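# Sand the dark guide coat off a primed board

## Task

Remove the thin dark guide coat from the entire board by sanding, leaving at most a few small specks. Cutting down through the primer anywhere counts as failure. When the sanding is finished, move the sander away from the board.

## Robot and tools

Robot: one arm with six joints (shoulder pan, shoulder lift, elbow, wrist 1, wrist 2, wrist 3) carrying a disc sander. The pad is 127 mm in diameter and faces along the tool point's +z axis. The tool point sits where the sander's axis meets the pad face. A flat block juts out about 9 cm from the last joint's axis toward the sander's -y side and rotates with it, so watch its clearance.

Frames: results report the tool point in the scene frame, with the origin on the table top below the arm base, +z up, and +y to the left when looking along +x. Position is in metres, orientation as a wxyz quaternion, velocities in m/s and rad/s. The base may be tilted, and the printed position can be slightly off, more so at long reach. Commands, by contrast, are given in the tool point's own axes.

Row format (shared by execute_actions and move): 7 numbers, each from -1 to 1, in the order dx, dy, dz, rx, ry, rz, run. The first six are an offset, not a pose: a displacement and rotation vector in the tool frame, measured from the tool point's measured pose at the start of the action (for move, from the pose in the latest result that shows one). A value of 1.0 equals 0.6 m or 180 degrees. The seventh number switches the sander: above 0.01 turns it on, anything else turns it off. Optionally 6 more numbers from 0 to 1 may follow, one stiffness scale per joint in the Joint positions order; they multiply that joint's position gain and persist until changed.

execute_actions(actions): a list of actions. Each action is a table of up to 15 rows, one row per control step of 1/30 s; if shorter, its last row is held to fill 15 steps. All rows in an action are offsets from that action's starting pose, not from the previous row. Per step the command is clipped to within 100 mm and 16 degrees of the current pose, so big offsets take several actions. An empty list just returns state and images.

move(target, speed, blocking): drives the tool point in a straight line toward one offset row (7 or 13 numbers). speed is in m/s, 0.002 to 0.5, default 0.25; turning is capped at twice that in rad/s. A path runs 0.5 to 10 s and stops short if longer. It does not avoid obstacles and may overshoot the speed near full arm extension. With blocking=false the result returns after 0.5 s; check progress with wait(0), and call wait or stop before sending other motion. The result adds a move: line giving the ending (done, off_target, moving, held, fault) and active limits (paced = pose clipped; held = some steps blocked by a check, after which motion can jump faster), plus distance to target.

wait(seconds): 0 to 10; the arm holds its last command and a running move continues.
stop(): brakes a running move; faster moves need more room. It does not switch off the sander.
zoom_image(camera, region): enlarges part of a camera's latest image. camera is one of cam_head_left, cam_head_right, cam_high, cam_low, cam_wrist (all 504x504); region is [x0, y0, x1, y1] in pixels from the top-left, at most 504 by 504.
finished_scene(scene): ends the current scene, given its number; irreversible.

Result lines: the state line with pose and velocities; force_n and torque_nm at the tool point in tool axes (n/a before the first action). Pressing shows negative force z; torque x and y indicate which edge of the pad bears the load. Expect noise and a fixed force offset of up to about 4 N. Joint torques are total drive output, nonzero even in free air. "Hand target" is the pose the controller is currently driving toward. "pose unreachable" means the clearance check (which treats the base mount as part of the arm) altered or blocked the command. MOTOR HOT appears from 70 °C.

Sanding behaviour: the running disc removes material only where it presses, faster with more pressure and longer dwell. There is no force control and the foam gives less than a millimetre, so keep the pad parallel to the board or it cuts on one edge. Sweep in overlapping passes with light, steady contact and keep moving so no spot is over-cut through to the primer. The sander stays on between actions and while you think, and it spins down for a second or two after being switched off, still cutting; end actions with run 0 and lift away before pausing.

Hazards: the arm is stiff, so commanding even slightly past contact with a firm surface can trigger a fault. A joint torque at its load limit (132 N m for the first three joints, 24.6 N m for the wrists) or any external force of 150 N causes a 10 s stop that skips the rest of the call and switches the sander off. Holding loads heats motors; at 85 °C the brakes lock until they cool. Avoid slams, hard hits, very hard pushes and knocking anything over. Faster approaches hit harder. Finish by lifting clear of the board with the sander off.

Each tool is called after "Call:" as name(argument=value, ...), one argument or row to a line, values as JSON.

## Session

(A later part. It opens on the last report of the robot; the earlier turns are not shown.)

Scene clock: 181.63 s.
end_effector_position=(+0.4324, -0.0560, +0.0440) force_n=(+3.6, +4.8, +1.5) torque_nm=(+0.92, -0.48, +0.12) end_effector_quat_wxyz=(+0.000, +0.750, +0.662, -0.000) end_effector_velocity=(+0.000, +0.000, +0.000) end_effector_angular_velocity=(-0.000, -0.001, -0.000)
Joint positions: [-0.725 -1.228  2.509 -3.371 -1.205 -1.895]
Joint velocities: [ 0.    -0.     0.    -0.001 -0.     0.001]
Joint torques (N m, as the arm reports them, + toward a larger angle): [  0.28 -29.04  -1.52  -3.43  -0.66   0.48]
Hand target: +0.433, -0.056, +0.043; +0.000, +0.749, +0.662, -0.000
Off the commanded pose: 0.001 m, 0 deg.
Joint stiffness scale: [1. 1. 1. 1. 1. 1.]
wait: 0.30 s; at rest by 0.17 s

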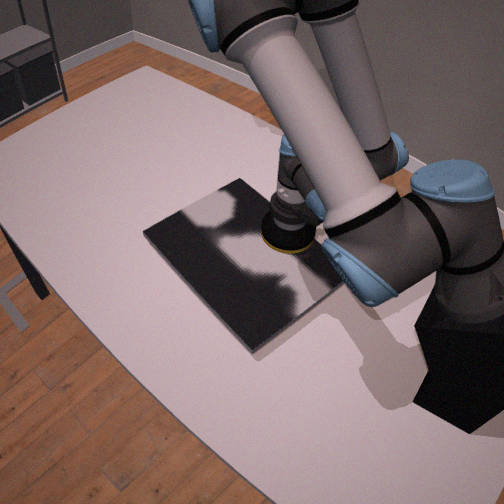

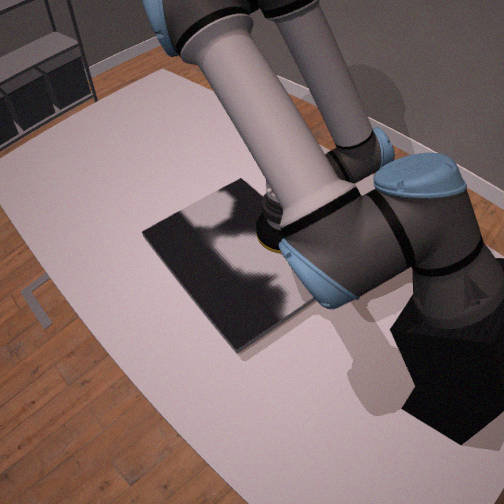

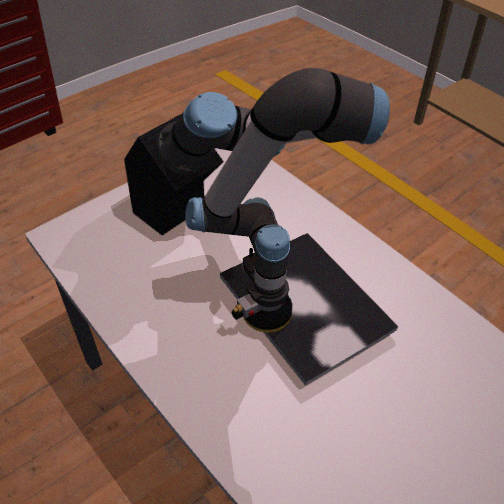

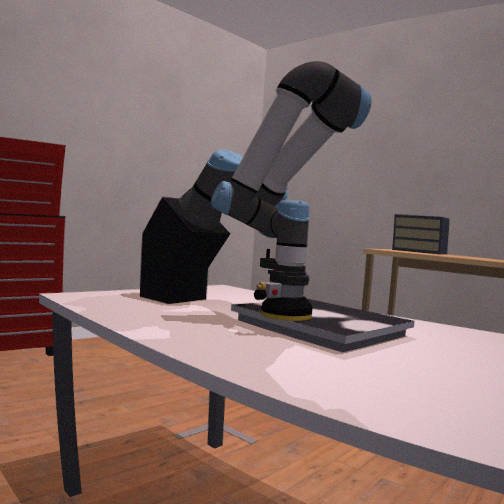

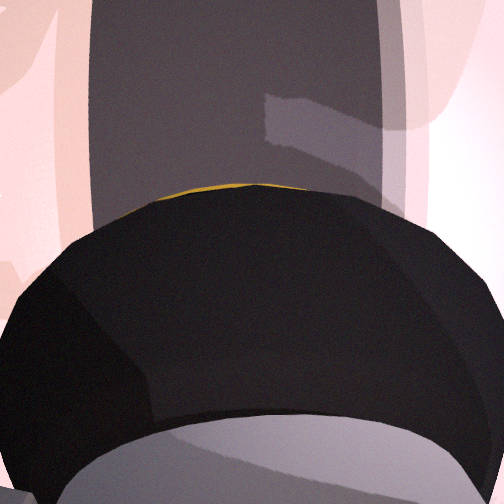

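Call:
move(
  target=[-0.0133, -0.2392, 0.0093, 0.0016, 0.0006, 0.0004, 1],
  speed=0.05,
)

Call:
wait(
  seconds=1.0,
)

Call:
move(
  target=[0, 0, -0.0040, 0.0019, 0.0013, 0, 0],
  speed=0.02,
)

Call:
wait(
  seconds=0.3,
)

Scene clock: 194.80 s.
end_effector_position=(+0.2907, -0.0448, +0.0419) force_n=(+0.1, +2.1, -39.0) torque_nm=(-0.97, +0.66, -0.27) end_effector_quat_wxyz=(+0.000, +0.750, +0.662, -0.001) end_effector_velocity=(+0.004, -0.000, +0.000) end_effector_angular_velocity=(-0.006, -0.027, +0.017)
Joint positions: [-0.933 -0.77   2.823 -4.06  -1.11  -2.097]
Joint velocities: [-0.003  0.026  0.    -0.052  0.013 -0.008]
Joint torques (N m, as the arm reports them, + toward a larger angle): [ -4.41 -16.63   6.3    0.63  -0.32  -0.04]
Hand target: +0.289, -0.046, +0.038; -0.002, +0.750, +0.661, -0.001
Off the commanded pose: 0.004 m, 0 deg.
Joint stiffness scale: [1. 1. 1. 1. 1. 1.]
move: off_target

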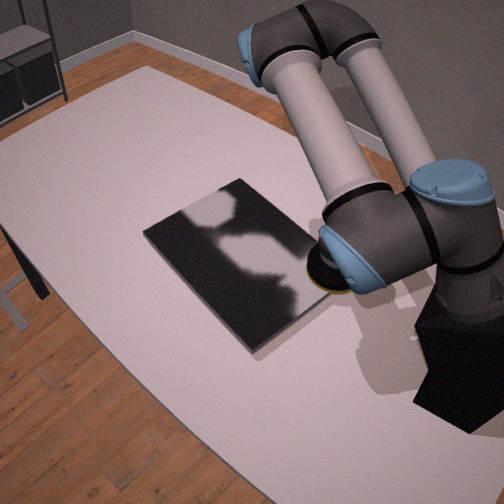

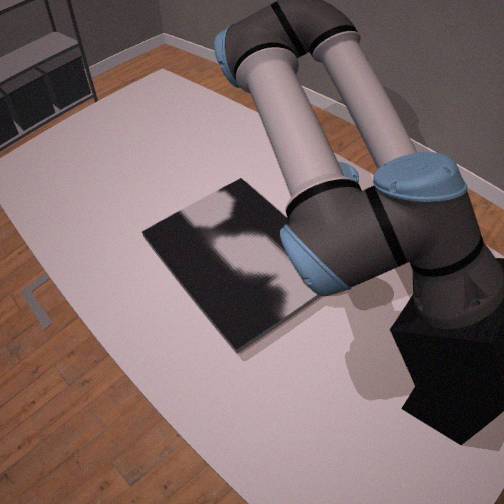

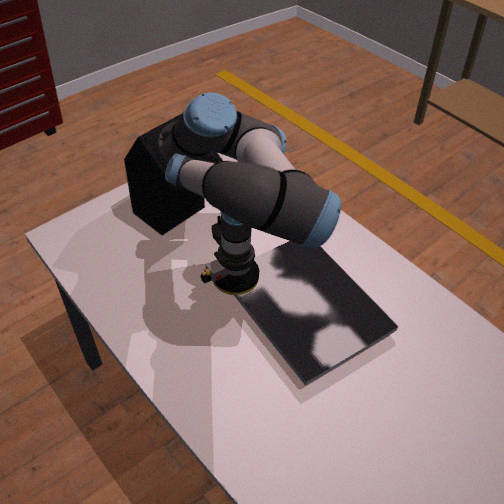

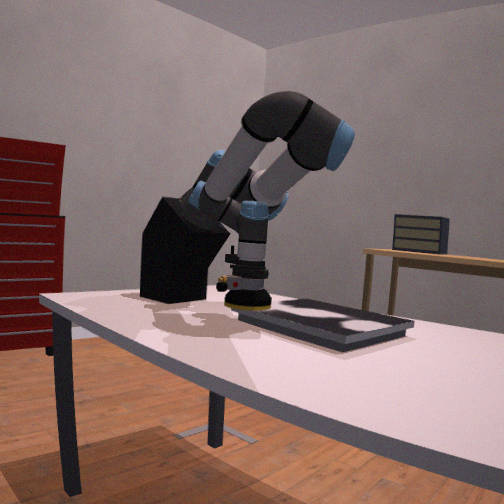

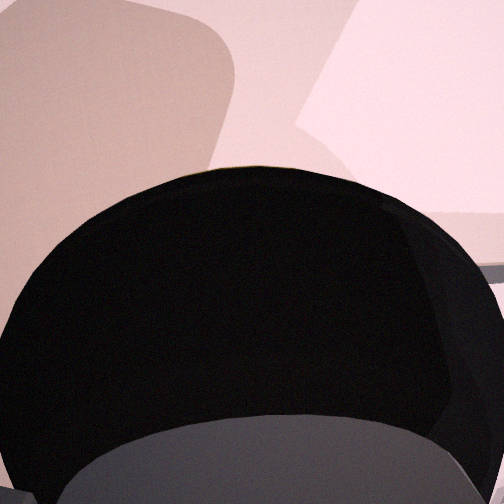

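Scene clock: 195.80 s.
end_effector_position=(+0.2913, -0.0448, +0.0420) force_n=(-3.5, +1.8, -46.5) torque_nm=(+0.43, +1.14, -0.33) end_effector_quat_wxyz=(+0.002, +0.749, +0.663, +0.000) end_effector_velocity=(+0.000, +0.000, +0.000) end_effector_angular_velocity=(-0.000, -0.001, +0.000)
Joint positions: [-0.933 -0.768  2.823 -4.066 -1.108 -2.099]
Joint velocities: [-0.     0.001  0.    -0.001  0.001 -0.   ]
Joint torques (N m, as the arm reports them, + toward a larger angle): [ -5.35 -15.98   7.27   0.63  -0.76   0.27]
Hand target: +0.289, -0.046, +0.038; -0.002, +0.750, +0.661, -0.001
Off the commanded pose: 0.004 m, 1 deg.
Joint stiffness scale: [1. 1. 1. 1. 1. 1.]
wait: 1.00 s; no rest ("run" is on)

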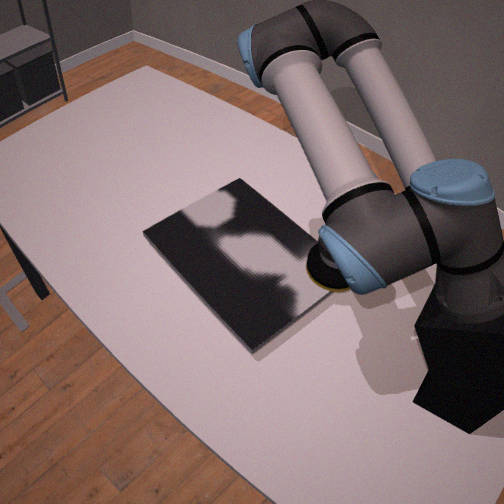

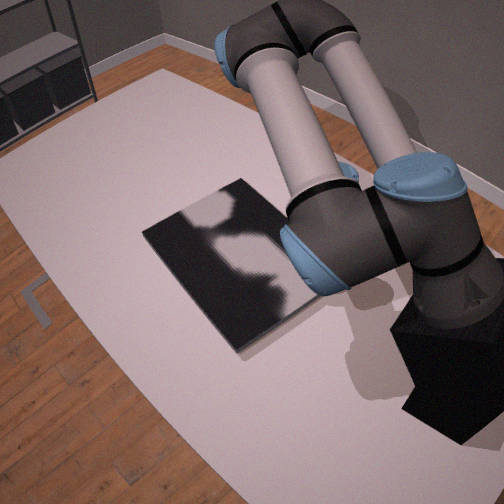

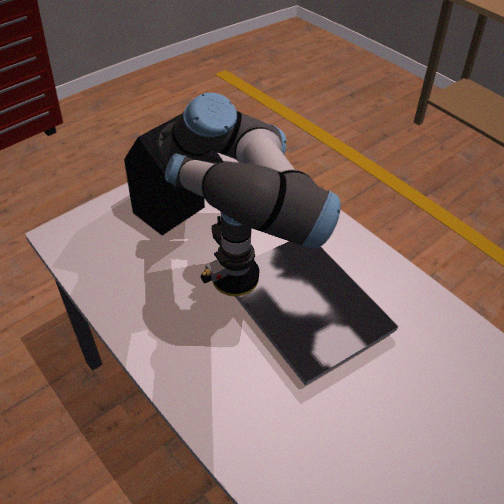

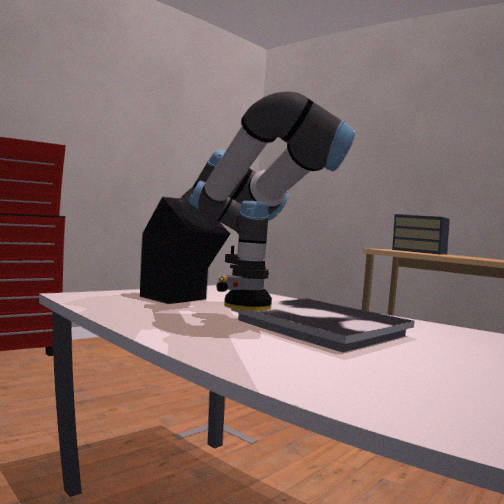

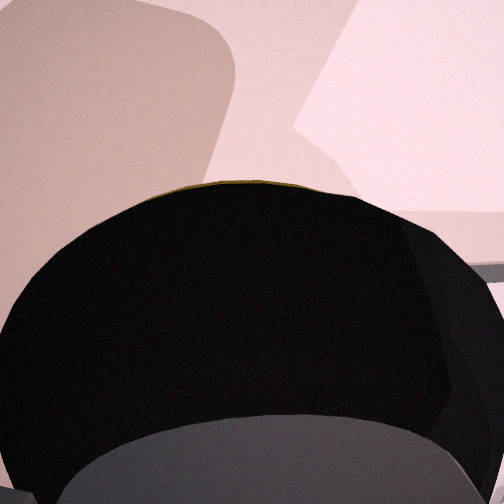

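Scene clock: 196.50 s.
end_effector_position=(+0.2916, -0.0449, +0.0435) force_n=(-2.0, +4.8, -0.5) torque_nm=(+0.55, +0.38, -0.21) end_effector_quat_wxyz=(-0.001, +0.748, +0.664, -0.000) end_effector_velocity=(-0.000, +0.000, +0.000) end_effector_angular_velocity=(+0.006, +0.005, -0.001)
Joint positions: [-0.936 -0.786  2.825 -4.042 -1.107 -2.106]
Joint velocities: [-0.002 -0.01   0.     0.019  0.003 -0.004]
Joint torques (N m, as the arm reports them, + toward a larger angle): [ -6.69 -28.23  14.6   -2.71   0.24  -0.11]
Hand target: +0.291, -0.045, +0.044; -0.002, +0.749, +0.663, -0.000
Off the commanded pose: 0.001 m, 0 deg.
Joint stiffness scale: [1. 1. 1. 1. 1. 1.]
move: done

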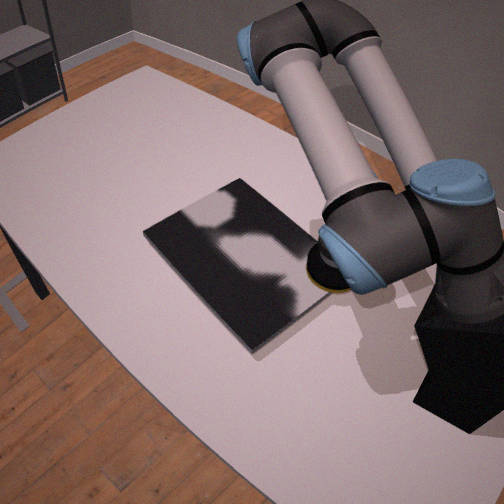

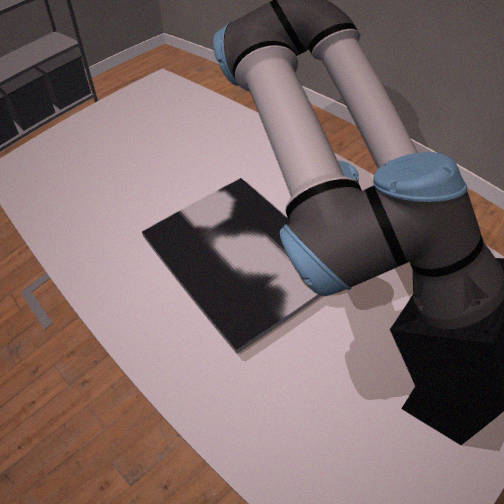

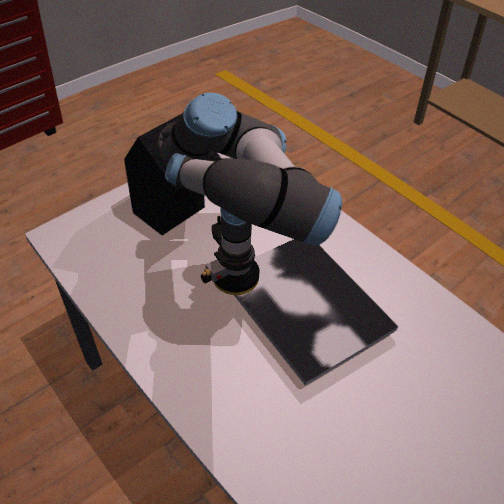

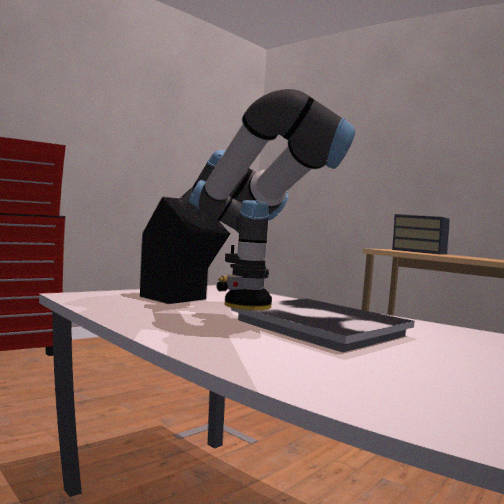

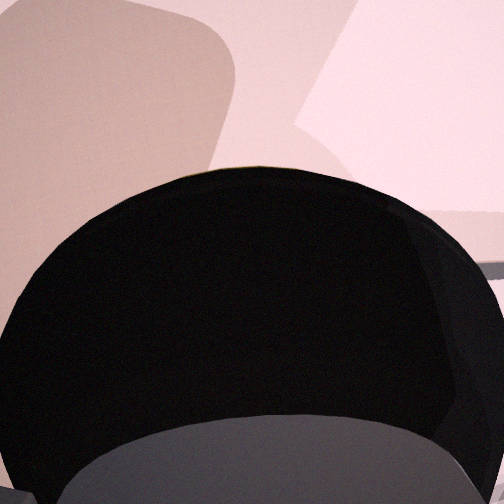

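Scene clock: 196.80 s.
end_effector_position=(+0.2915, -0.0448, +0.0434) force_n=(+1.1, +2.3, -1.6) torque_nm=(+0.22, -0.06, +0.15) end_effector_quat_wxyz=(-0.002, +0.748, +0.664, -0.000) end_effector_velocity=(+0.000, +0.000, -0.000) end_effector_angular_velocity=(+0.001, -0.000, +0.000)
Joint positions: [-0.936 -0.787  2.825 -4.04  -1.106 -2.107]
Joint velocities: [ 0.    -0.    -0.     0.001  0.001 -0.001]
Joint torques (N m, as the arm reports them, + toward a larger angle): [ -6.8  -27.83  14.97  -2.62  -0.07  -0.19]
Hand target: +0.291, -0.045, +0.044; -0.002, +0.749, +0.663, -0.000
Off the commanded pose: 0.001 m, 0 deg.
Joint stiffness scale: [1. 1. 1. 1. 1. 1.]
wait: 0.30 s; at rest by 0.17 s

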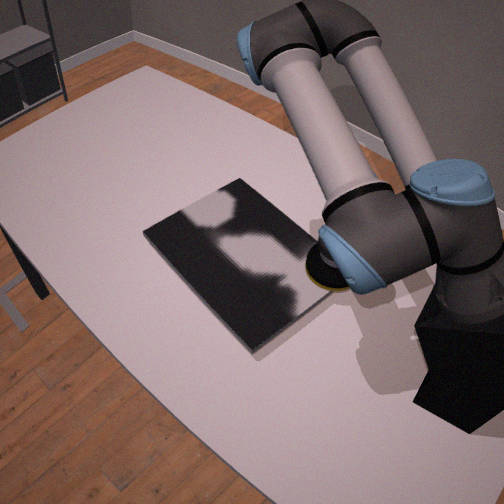

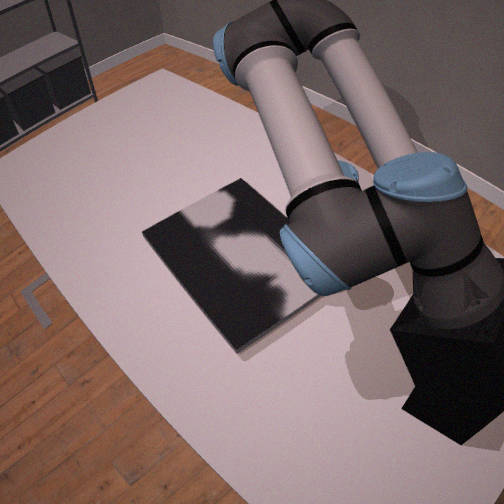

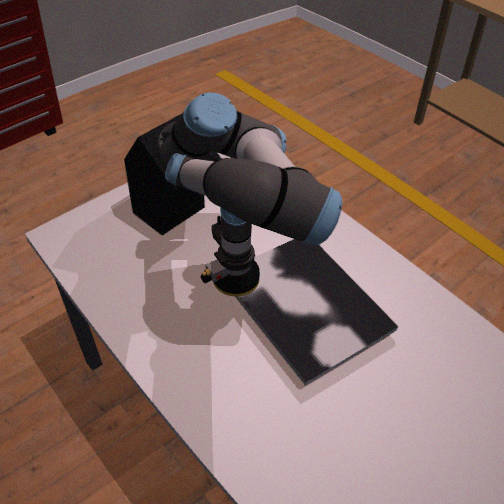

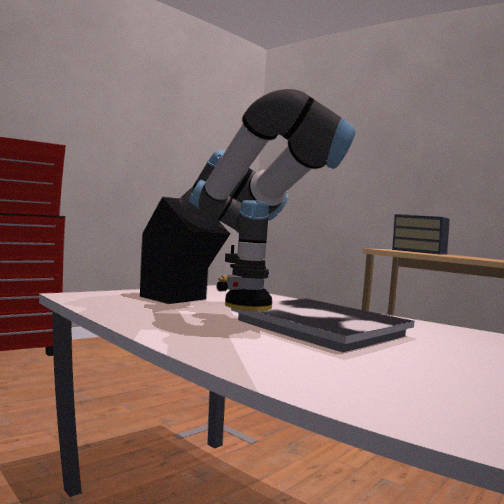

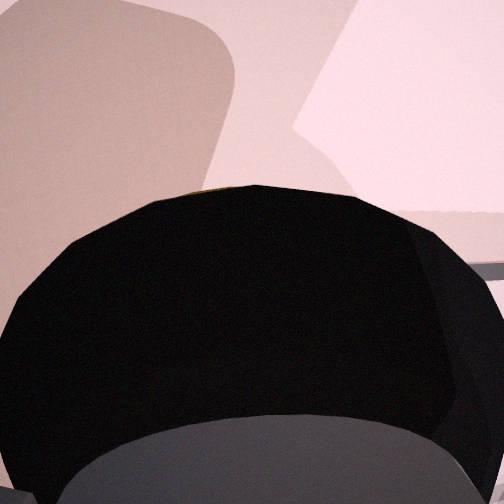

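Call:
move(
  target=[-0.0105, 0.5138, 0.0246, 0.01178, 0.0036, 0.0030, 1],
  speed=0.0495,
  blocking=false,
)

Call:
wait(
  seconds=2.8,
)

Call:
wait(
  seconds=6,
)

Call:
wait(
  seconds=0.8,
)

Call:
move(
  target=[0.303, -0.287, -0.0167, -0.001, -0.0008, 0, 0],
  speed=0.2,
)

Scene clock: 200.27 s.
end_effector_position=(+0.3086, -0.0471, +0.0437) force_n=(+3.0, +5.6, -1.1) torque_nm=(+1.01, -0.34, -0.10) end_effector_quat_wxyz=(+0.000, +0.748, +0.664, +0.001) end_effector_velocity=(+0.049, -0.007, -0.002) end_effector_angular_velocity=(+0.000, +0.001, +0.000)
Joint positions: [-0.905 -0.882  2.792 -3.931 -1.118 -2.075]
Joint velocities: [ 0.094 -0.262 -0.107  0.329 -0.041  0.093]
Joint torques (N m, as the arm reports them, + toward a larger angle): [ -2.29 -28.23   9.25  -2.5   -0.5    0.63]
Hand target: +0.316, -0.048, +0.043; -0.001, +0.748, +0.663, +0.000
Off the commanded pose: 0.291 m, 3 deg.
Joint stiffness scale: [1. 1. 1. 1. 1. 1.]
move: running

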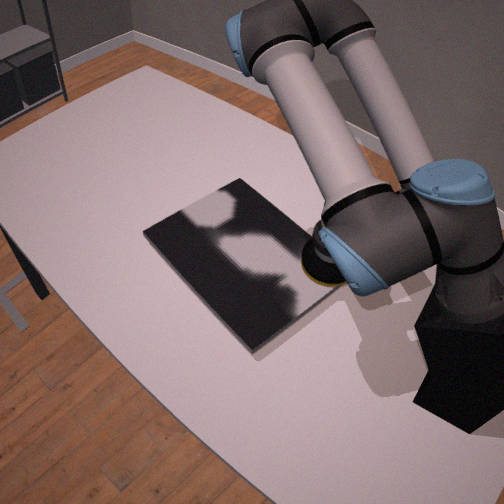

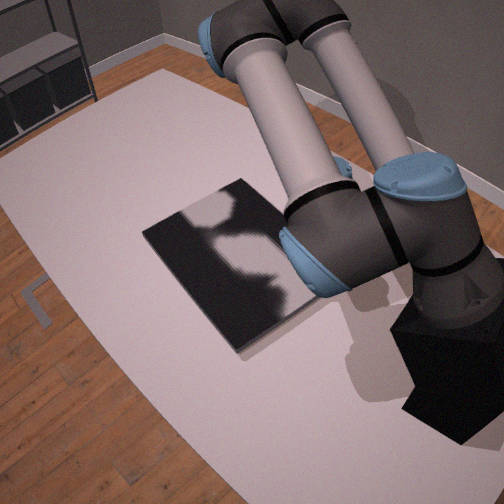

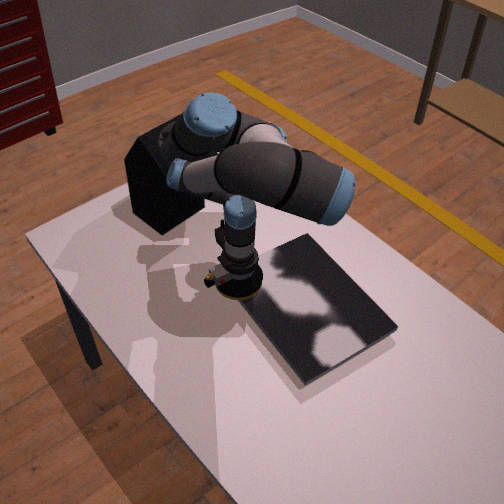

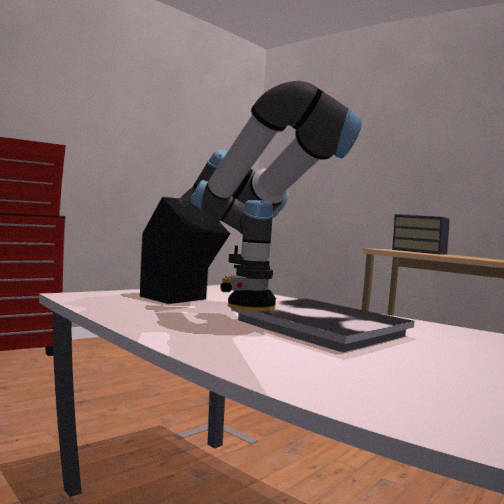

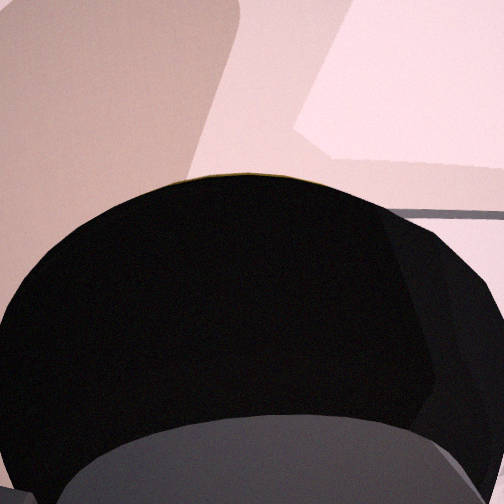

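Scene clock: 203.07 s.
end_effector_position=(+0.4517, -0.0697, +0.0420) force_n=(-3.0, +5.1, -45.2) torque_nm=(+0.20, +1.29, -0.18) end_effector_quat_wxyz=(+0.001, +0.748, +0.664, +0.001) end_effector_velocity=(+0.052, -0.007, -0.000) end_effector_angular_velocity=(+0.005, -0.001, -0.002)
Joint positions: [-0.734 -1.234  2.454 -3.309 -1.2   -1.908]
Joint velocities: [ 0.04  -0.039 -0.131  0.158 -0.015  0.039]
Joint torques (N m, as the arm reports them, + toward a larger angle): [  3.44 -17.08  -1.63   1.4   -1.39   0.42]
Hand target: +0.452, -0.068, +0.036; -0.011, +0.750, +0.662, -0.004
Off the commanded pose: 0.147 m, 3 deg.
Joint stiffness scale: [1. 1. 1. 1. 1. 1.]
earlier move: running
wait: 2.80 s; no rest

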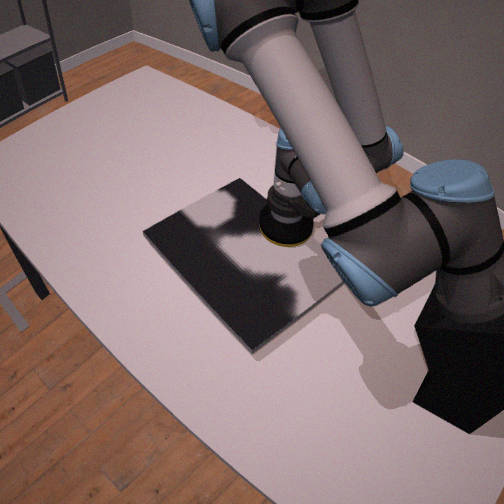

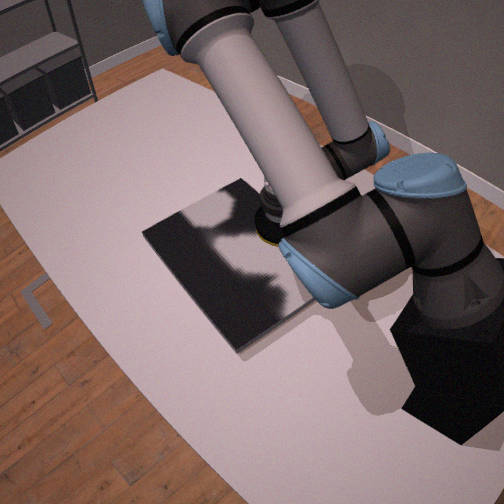

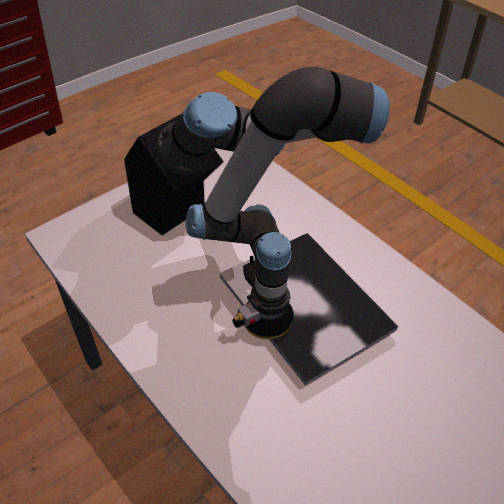

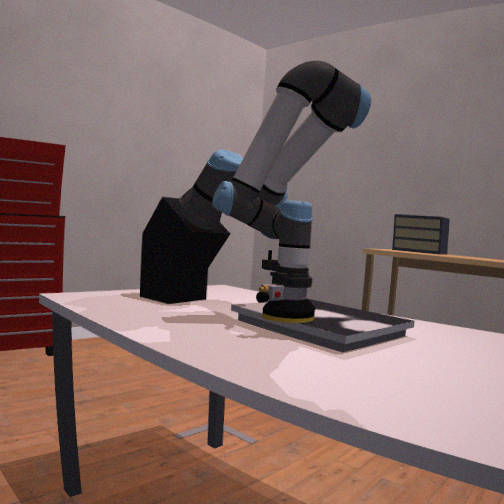

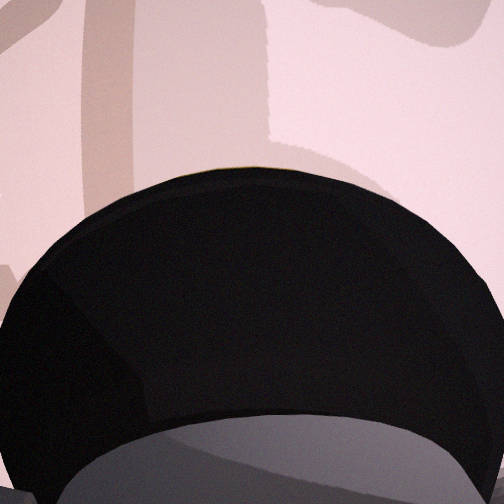

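Scene clock: 206.37 s.
end_effector_position=(+0.6097, -0.0924, +0.0420) force_n=(-1.0, +2.6, -42.9) torque_nm=(+0.43, +0.79, -0.27) end_effector_quat_wxyz=(-0.003, +0.749, +0.663, -0.000) end_effector_velocity=(-0.001, +0.000, -0.001) end_effector_angular_velocity=(+0.004, +0.010, -0.006)
Joint positions: [-0.641 -1.235  2.027 -2.902 -1.245 -1.823]
Joint velocities: [ 0.     0.    -0.002  0.014  0.     0.003]
Joint torques (N m, as the arm reports them, + toward a larger angle): [  1.1  -21.8   -4.62   0.74  -0.99   0.63]
Hand target: +0.597, -0.088, +0.029; -0.019, +0.751, +0.660, -0.008
Off the commanded pose: 0.020 m, 2 deg.
Joint stiffness scale: [1. 1. 1. 1. 1. 1.]
earlier move: off_target
wait: 3.30 of 6 s (the move ended)

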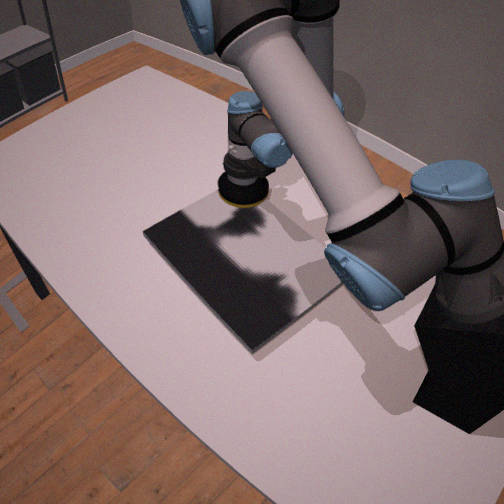

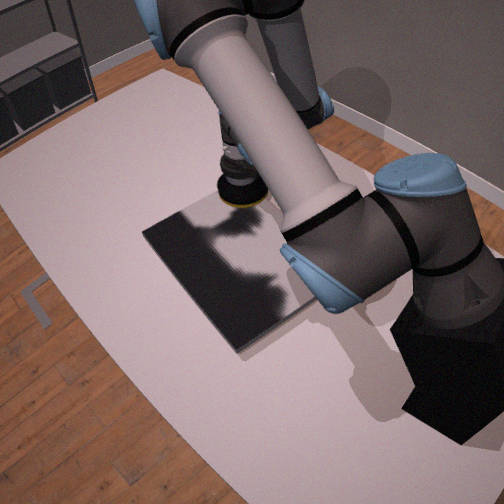

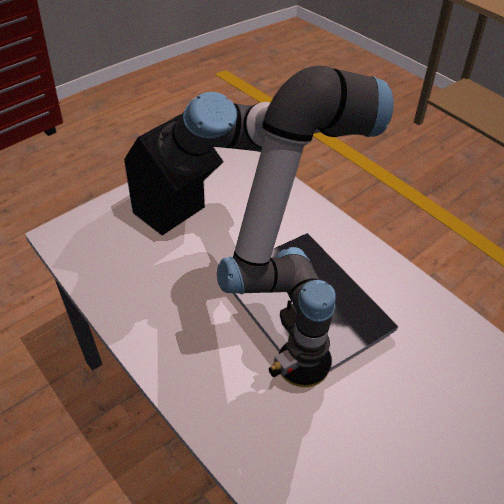

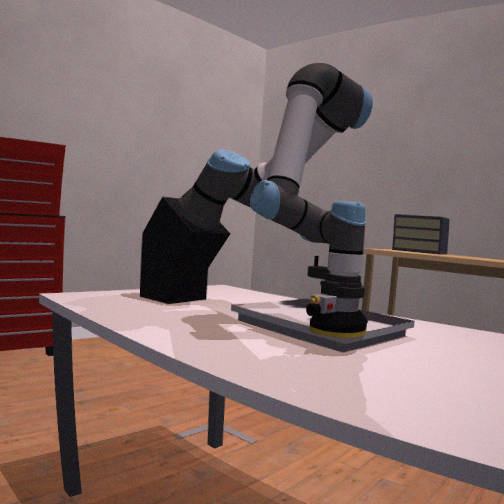

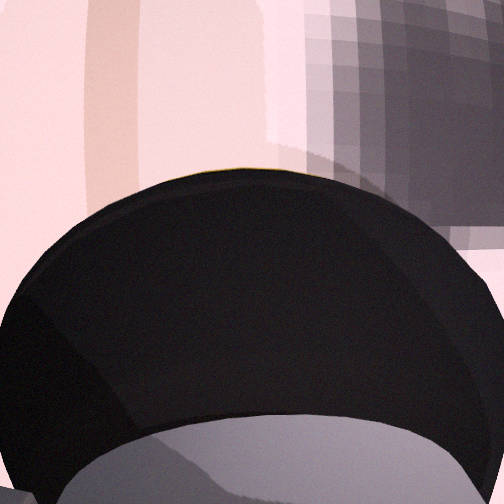

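Scene clock: 207.17 s.
end_effector_position=(+0.6097, -0.0925, +0.0420) force_n=(-3.1, +0.2, -50.0) torque_nm=(+0.77, +1.22, -0.28) end_effector_quat_wxyz=(-0.003, +0.749, +0.663, -0.001) end_effector_velocity=(-0.000, -0.000, -0.000) end_effector_angular_velocity=(+0.000, +0.002, -0.000)
Joint positions: [-0.641 -1.235  2.026 -2.9   -1.246 -1.823]
Joint velocities: [ 0.    -0.    -0.     0.003 -0.001 -0.   ]
Joint torques (N m, as the arm reports them, + toward a larger angle): [  1.39 -20.42  -4.7    0.45  -0.69   0.29]
Hand target: +0.597, -0.088, +0.029; -0.019, +0.751, +0.660, -0.008
Off the commanded pose: 0.020 m, 2 deg.
Joint stiffness scale: [1. 1. 1. 1. 1. 1.]
wait: 0.80 s; no rest ("run" is on)

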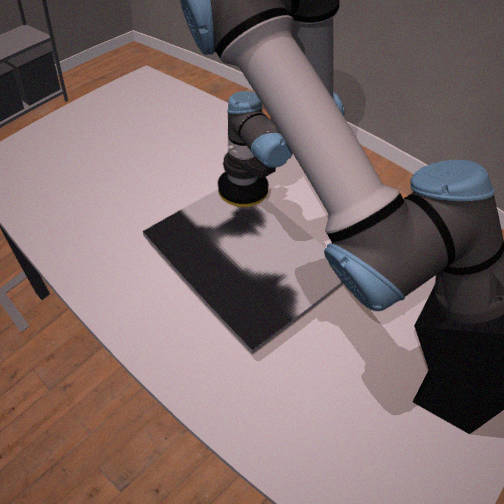

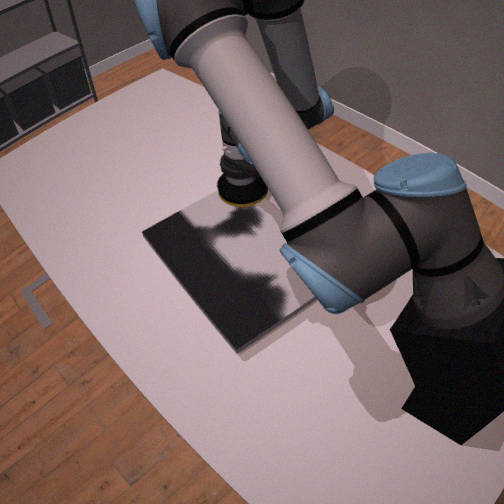

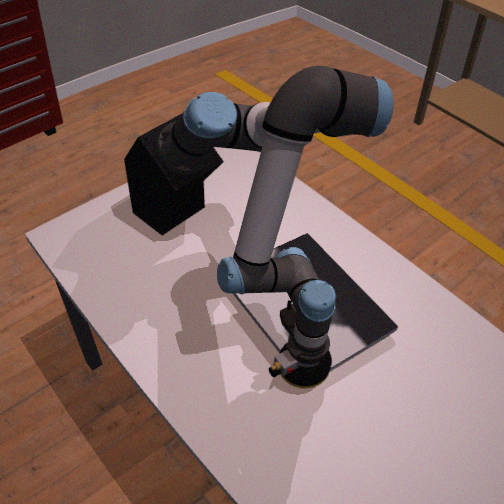

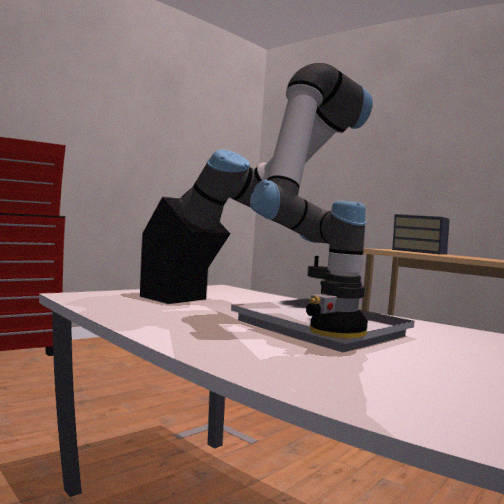

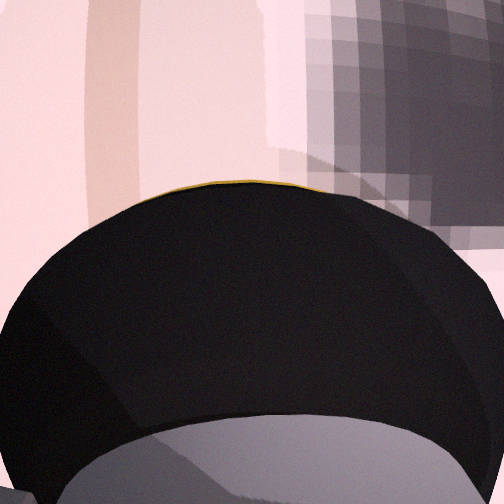

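Scene clock: 208.97 s.
end_effector_position=(+0.4629, +0.1080, +0.0541) force_n=(-0.3, +0.7, -3.6) torque_nm=(-0.08, +0.08, -0.09) end_effector_quat_wxyz=(+0.000, +0.749, +0.662, +0.000) end_effector_velocity=(+0.001, -0.001, +0.001) end_effector_angular_velocity=(-0.008, -0.007, -0.005)
Joint positions: [-0.272 -1.289  2.423 -3.321 -1.451 -1.504]
Joint velocities: [ 0.002  0.001 -0.001 -0.008 -0.009  0.008]
Joint torques (N m, as the arm reports them, + toward a larger angle): [  8.97 -32.81   0.73  -3.76  -0.58   0.57]
Hand target: +0.461, +0.109, +0.053; -0.001, +0.749, +0.663, -0.001
Off the commanded pose: 0.002 m, 0 deg.
Joint stiffness scale: [1. 1. 1. 1. 1. 1.]
move: done

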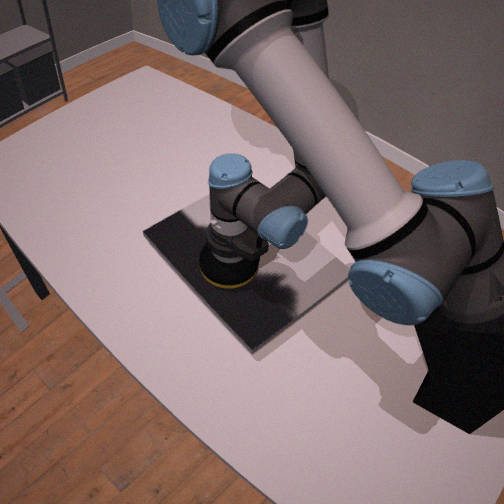

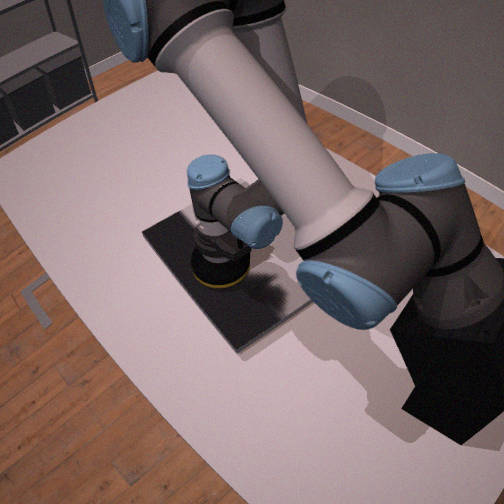

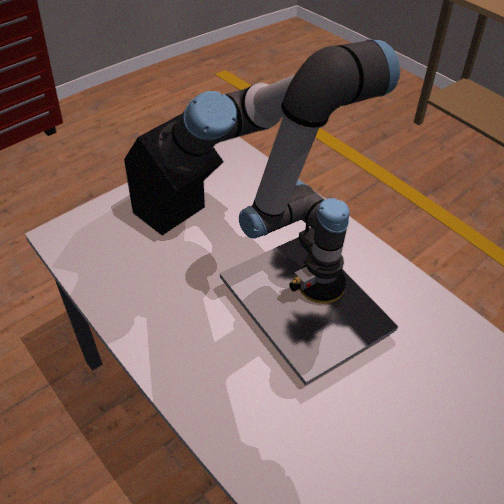

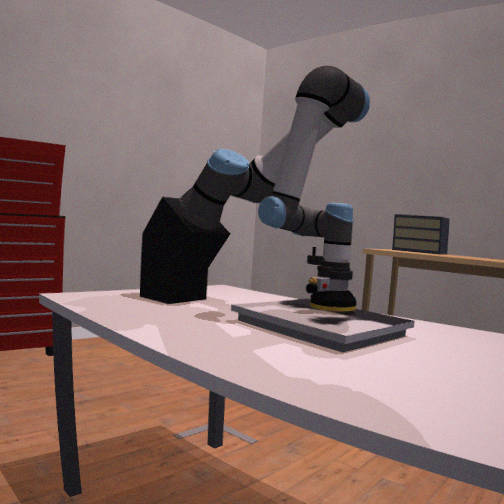

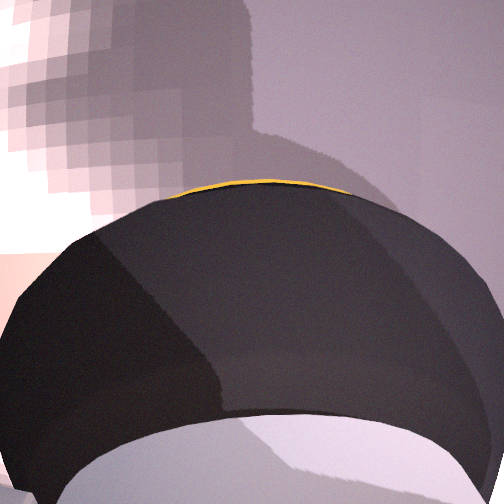

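Call:
execute_actions(
  actions=[],
)

Call:
zoom_image(
  camera="cam_high",
  region=[200, 220, 420, 400],
)

Call:
zoom_image(
  camera="cam_head_left",
  region=[130, 160, 360, 370],
)

Scene clock: 211.07 s.
end_effector_position=(+0.4630, +0.1080, +0.0541) force_n=(+2.8, +3.1, -1.5) torque_nm=(+0.33, -0.41, -0.23) end_effector_quat_wxyz=(+0.001, +0.749, +0.662, +0.000) end_effector_velocity=(-0.000, +0.000, +0.000) end_effector_angular_velocity=(+0.000, +0.000, -0.000)
Joint positions: [-0.272 -1.289  2.423 -3.322 -1.451 -1.503]
Joint velocities: [-0.    -0.    -0.     0.001  0.     0.   ]
Joint torques (N m, as the arm reports them, + toward a larger angle): [  8.03 -32.72   0.82  -3.6   -0.73   0.37]
Hand target: +0.461, +0.109, +0.053; -0.001, +0.749, +0.663, -0.001
Off the commanded pose: 0.002 m, 0 deg.
Joint stiffness scale: [1. 1. 1. 1. 1. 1.]

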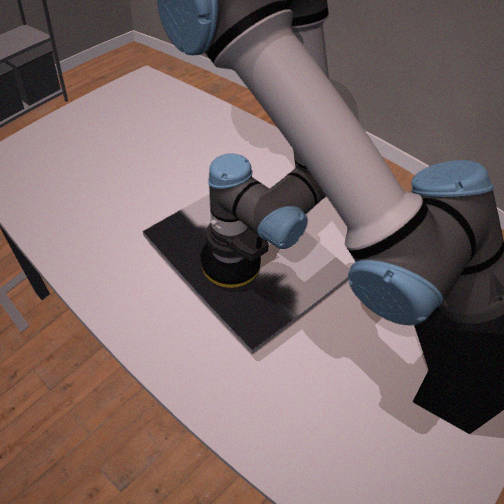

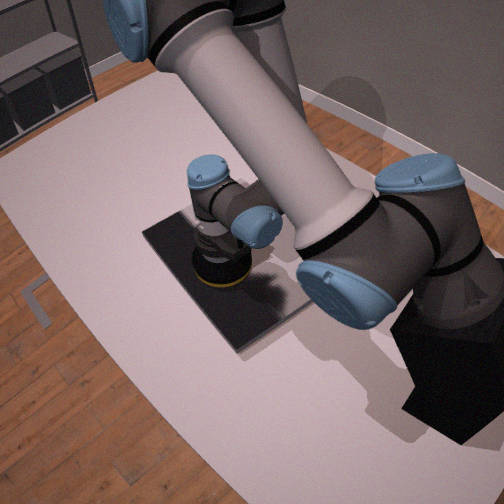

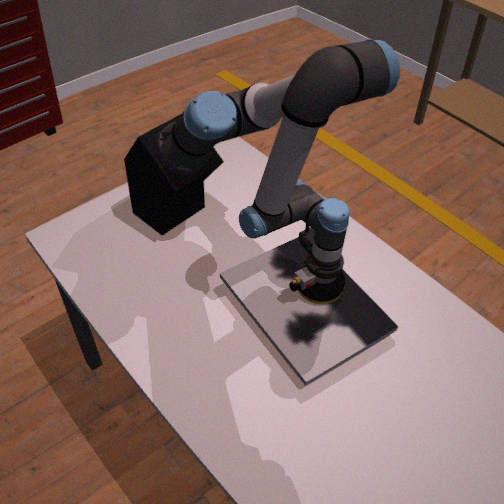

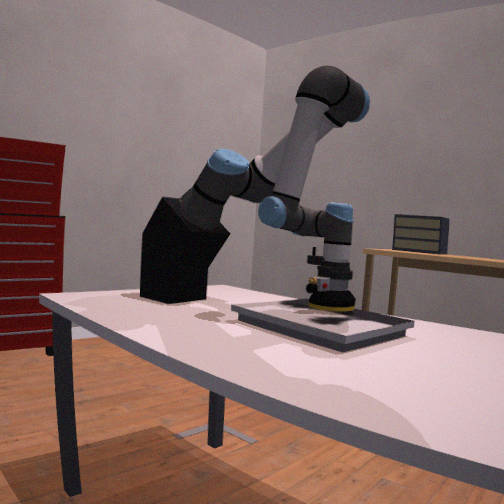

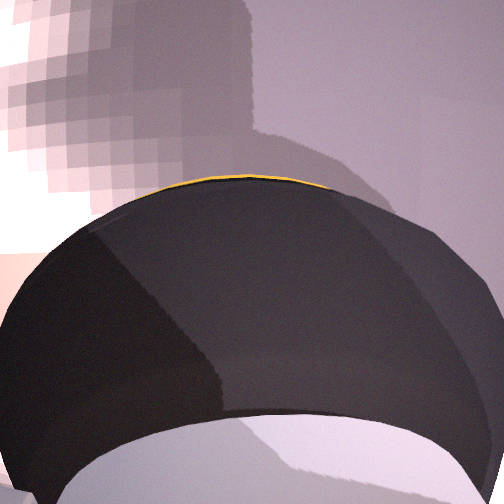

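Region (200, 220, 420, 400) of cam_high's 504x504 image, scaled by 2.291, with more detail than that image has; it fills the top 412 rows of this view, and the rest is white.

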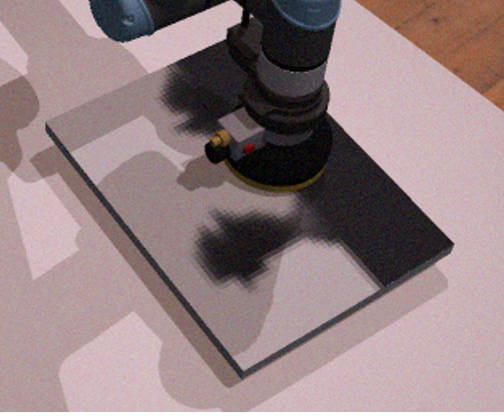

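Region (130, 160, 360, 370) of cam_head_left's 504x504 image, scaled by 2.191, with more detail than that image has; it fills the top 460 rows of this view, and the rest is white.

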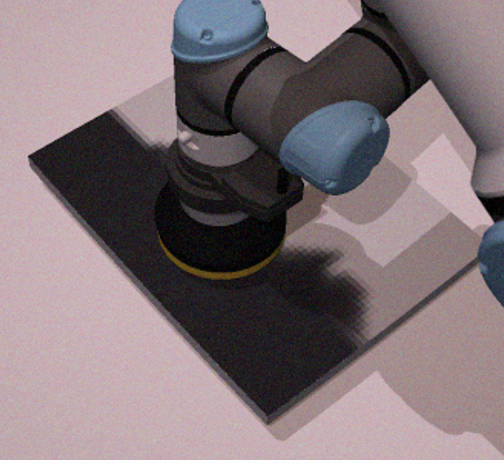

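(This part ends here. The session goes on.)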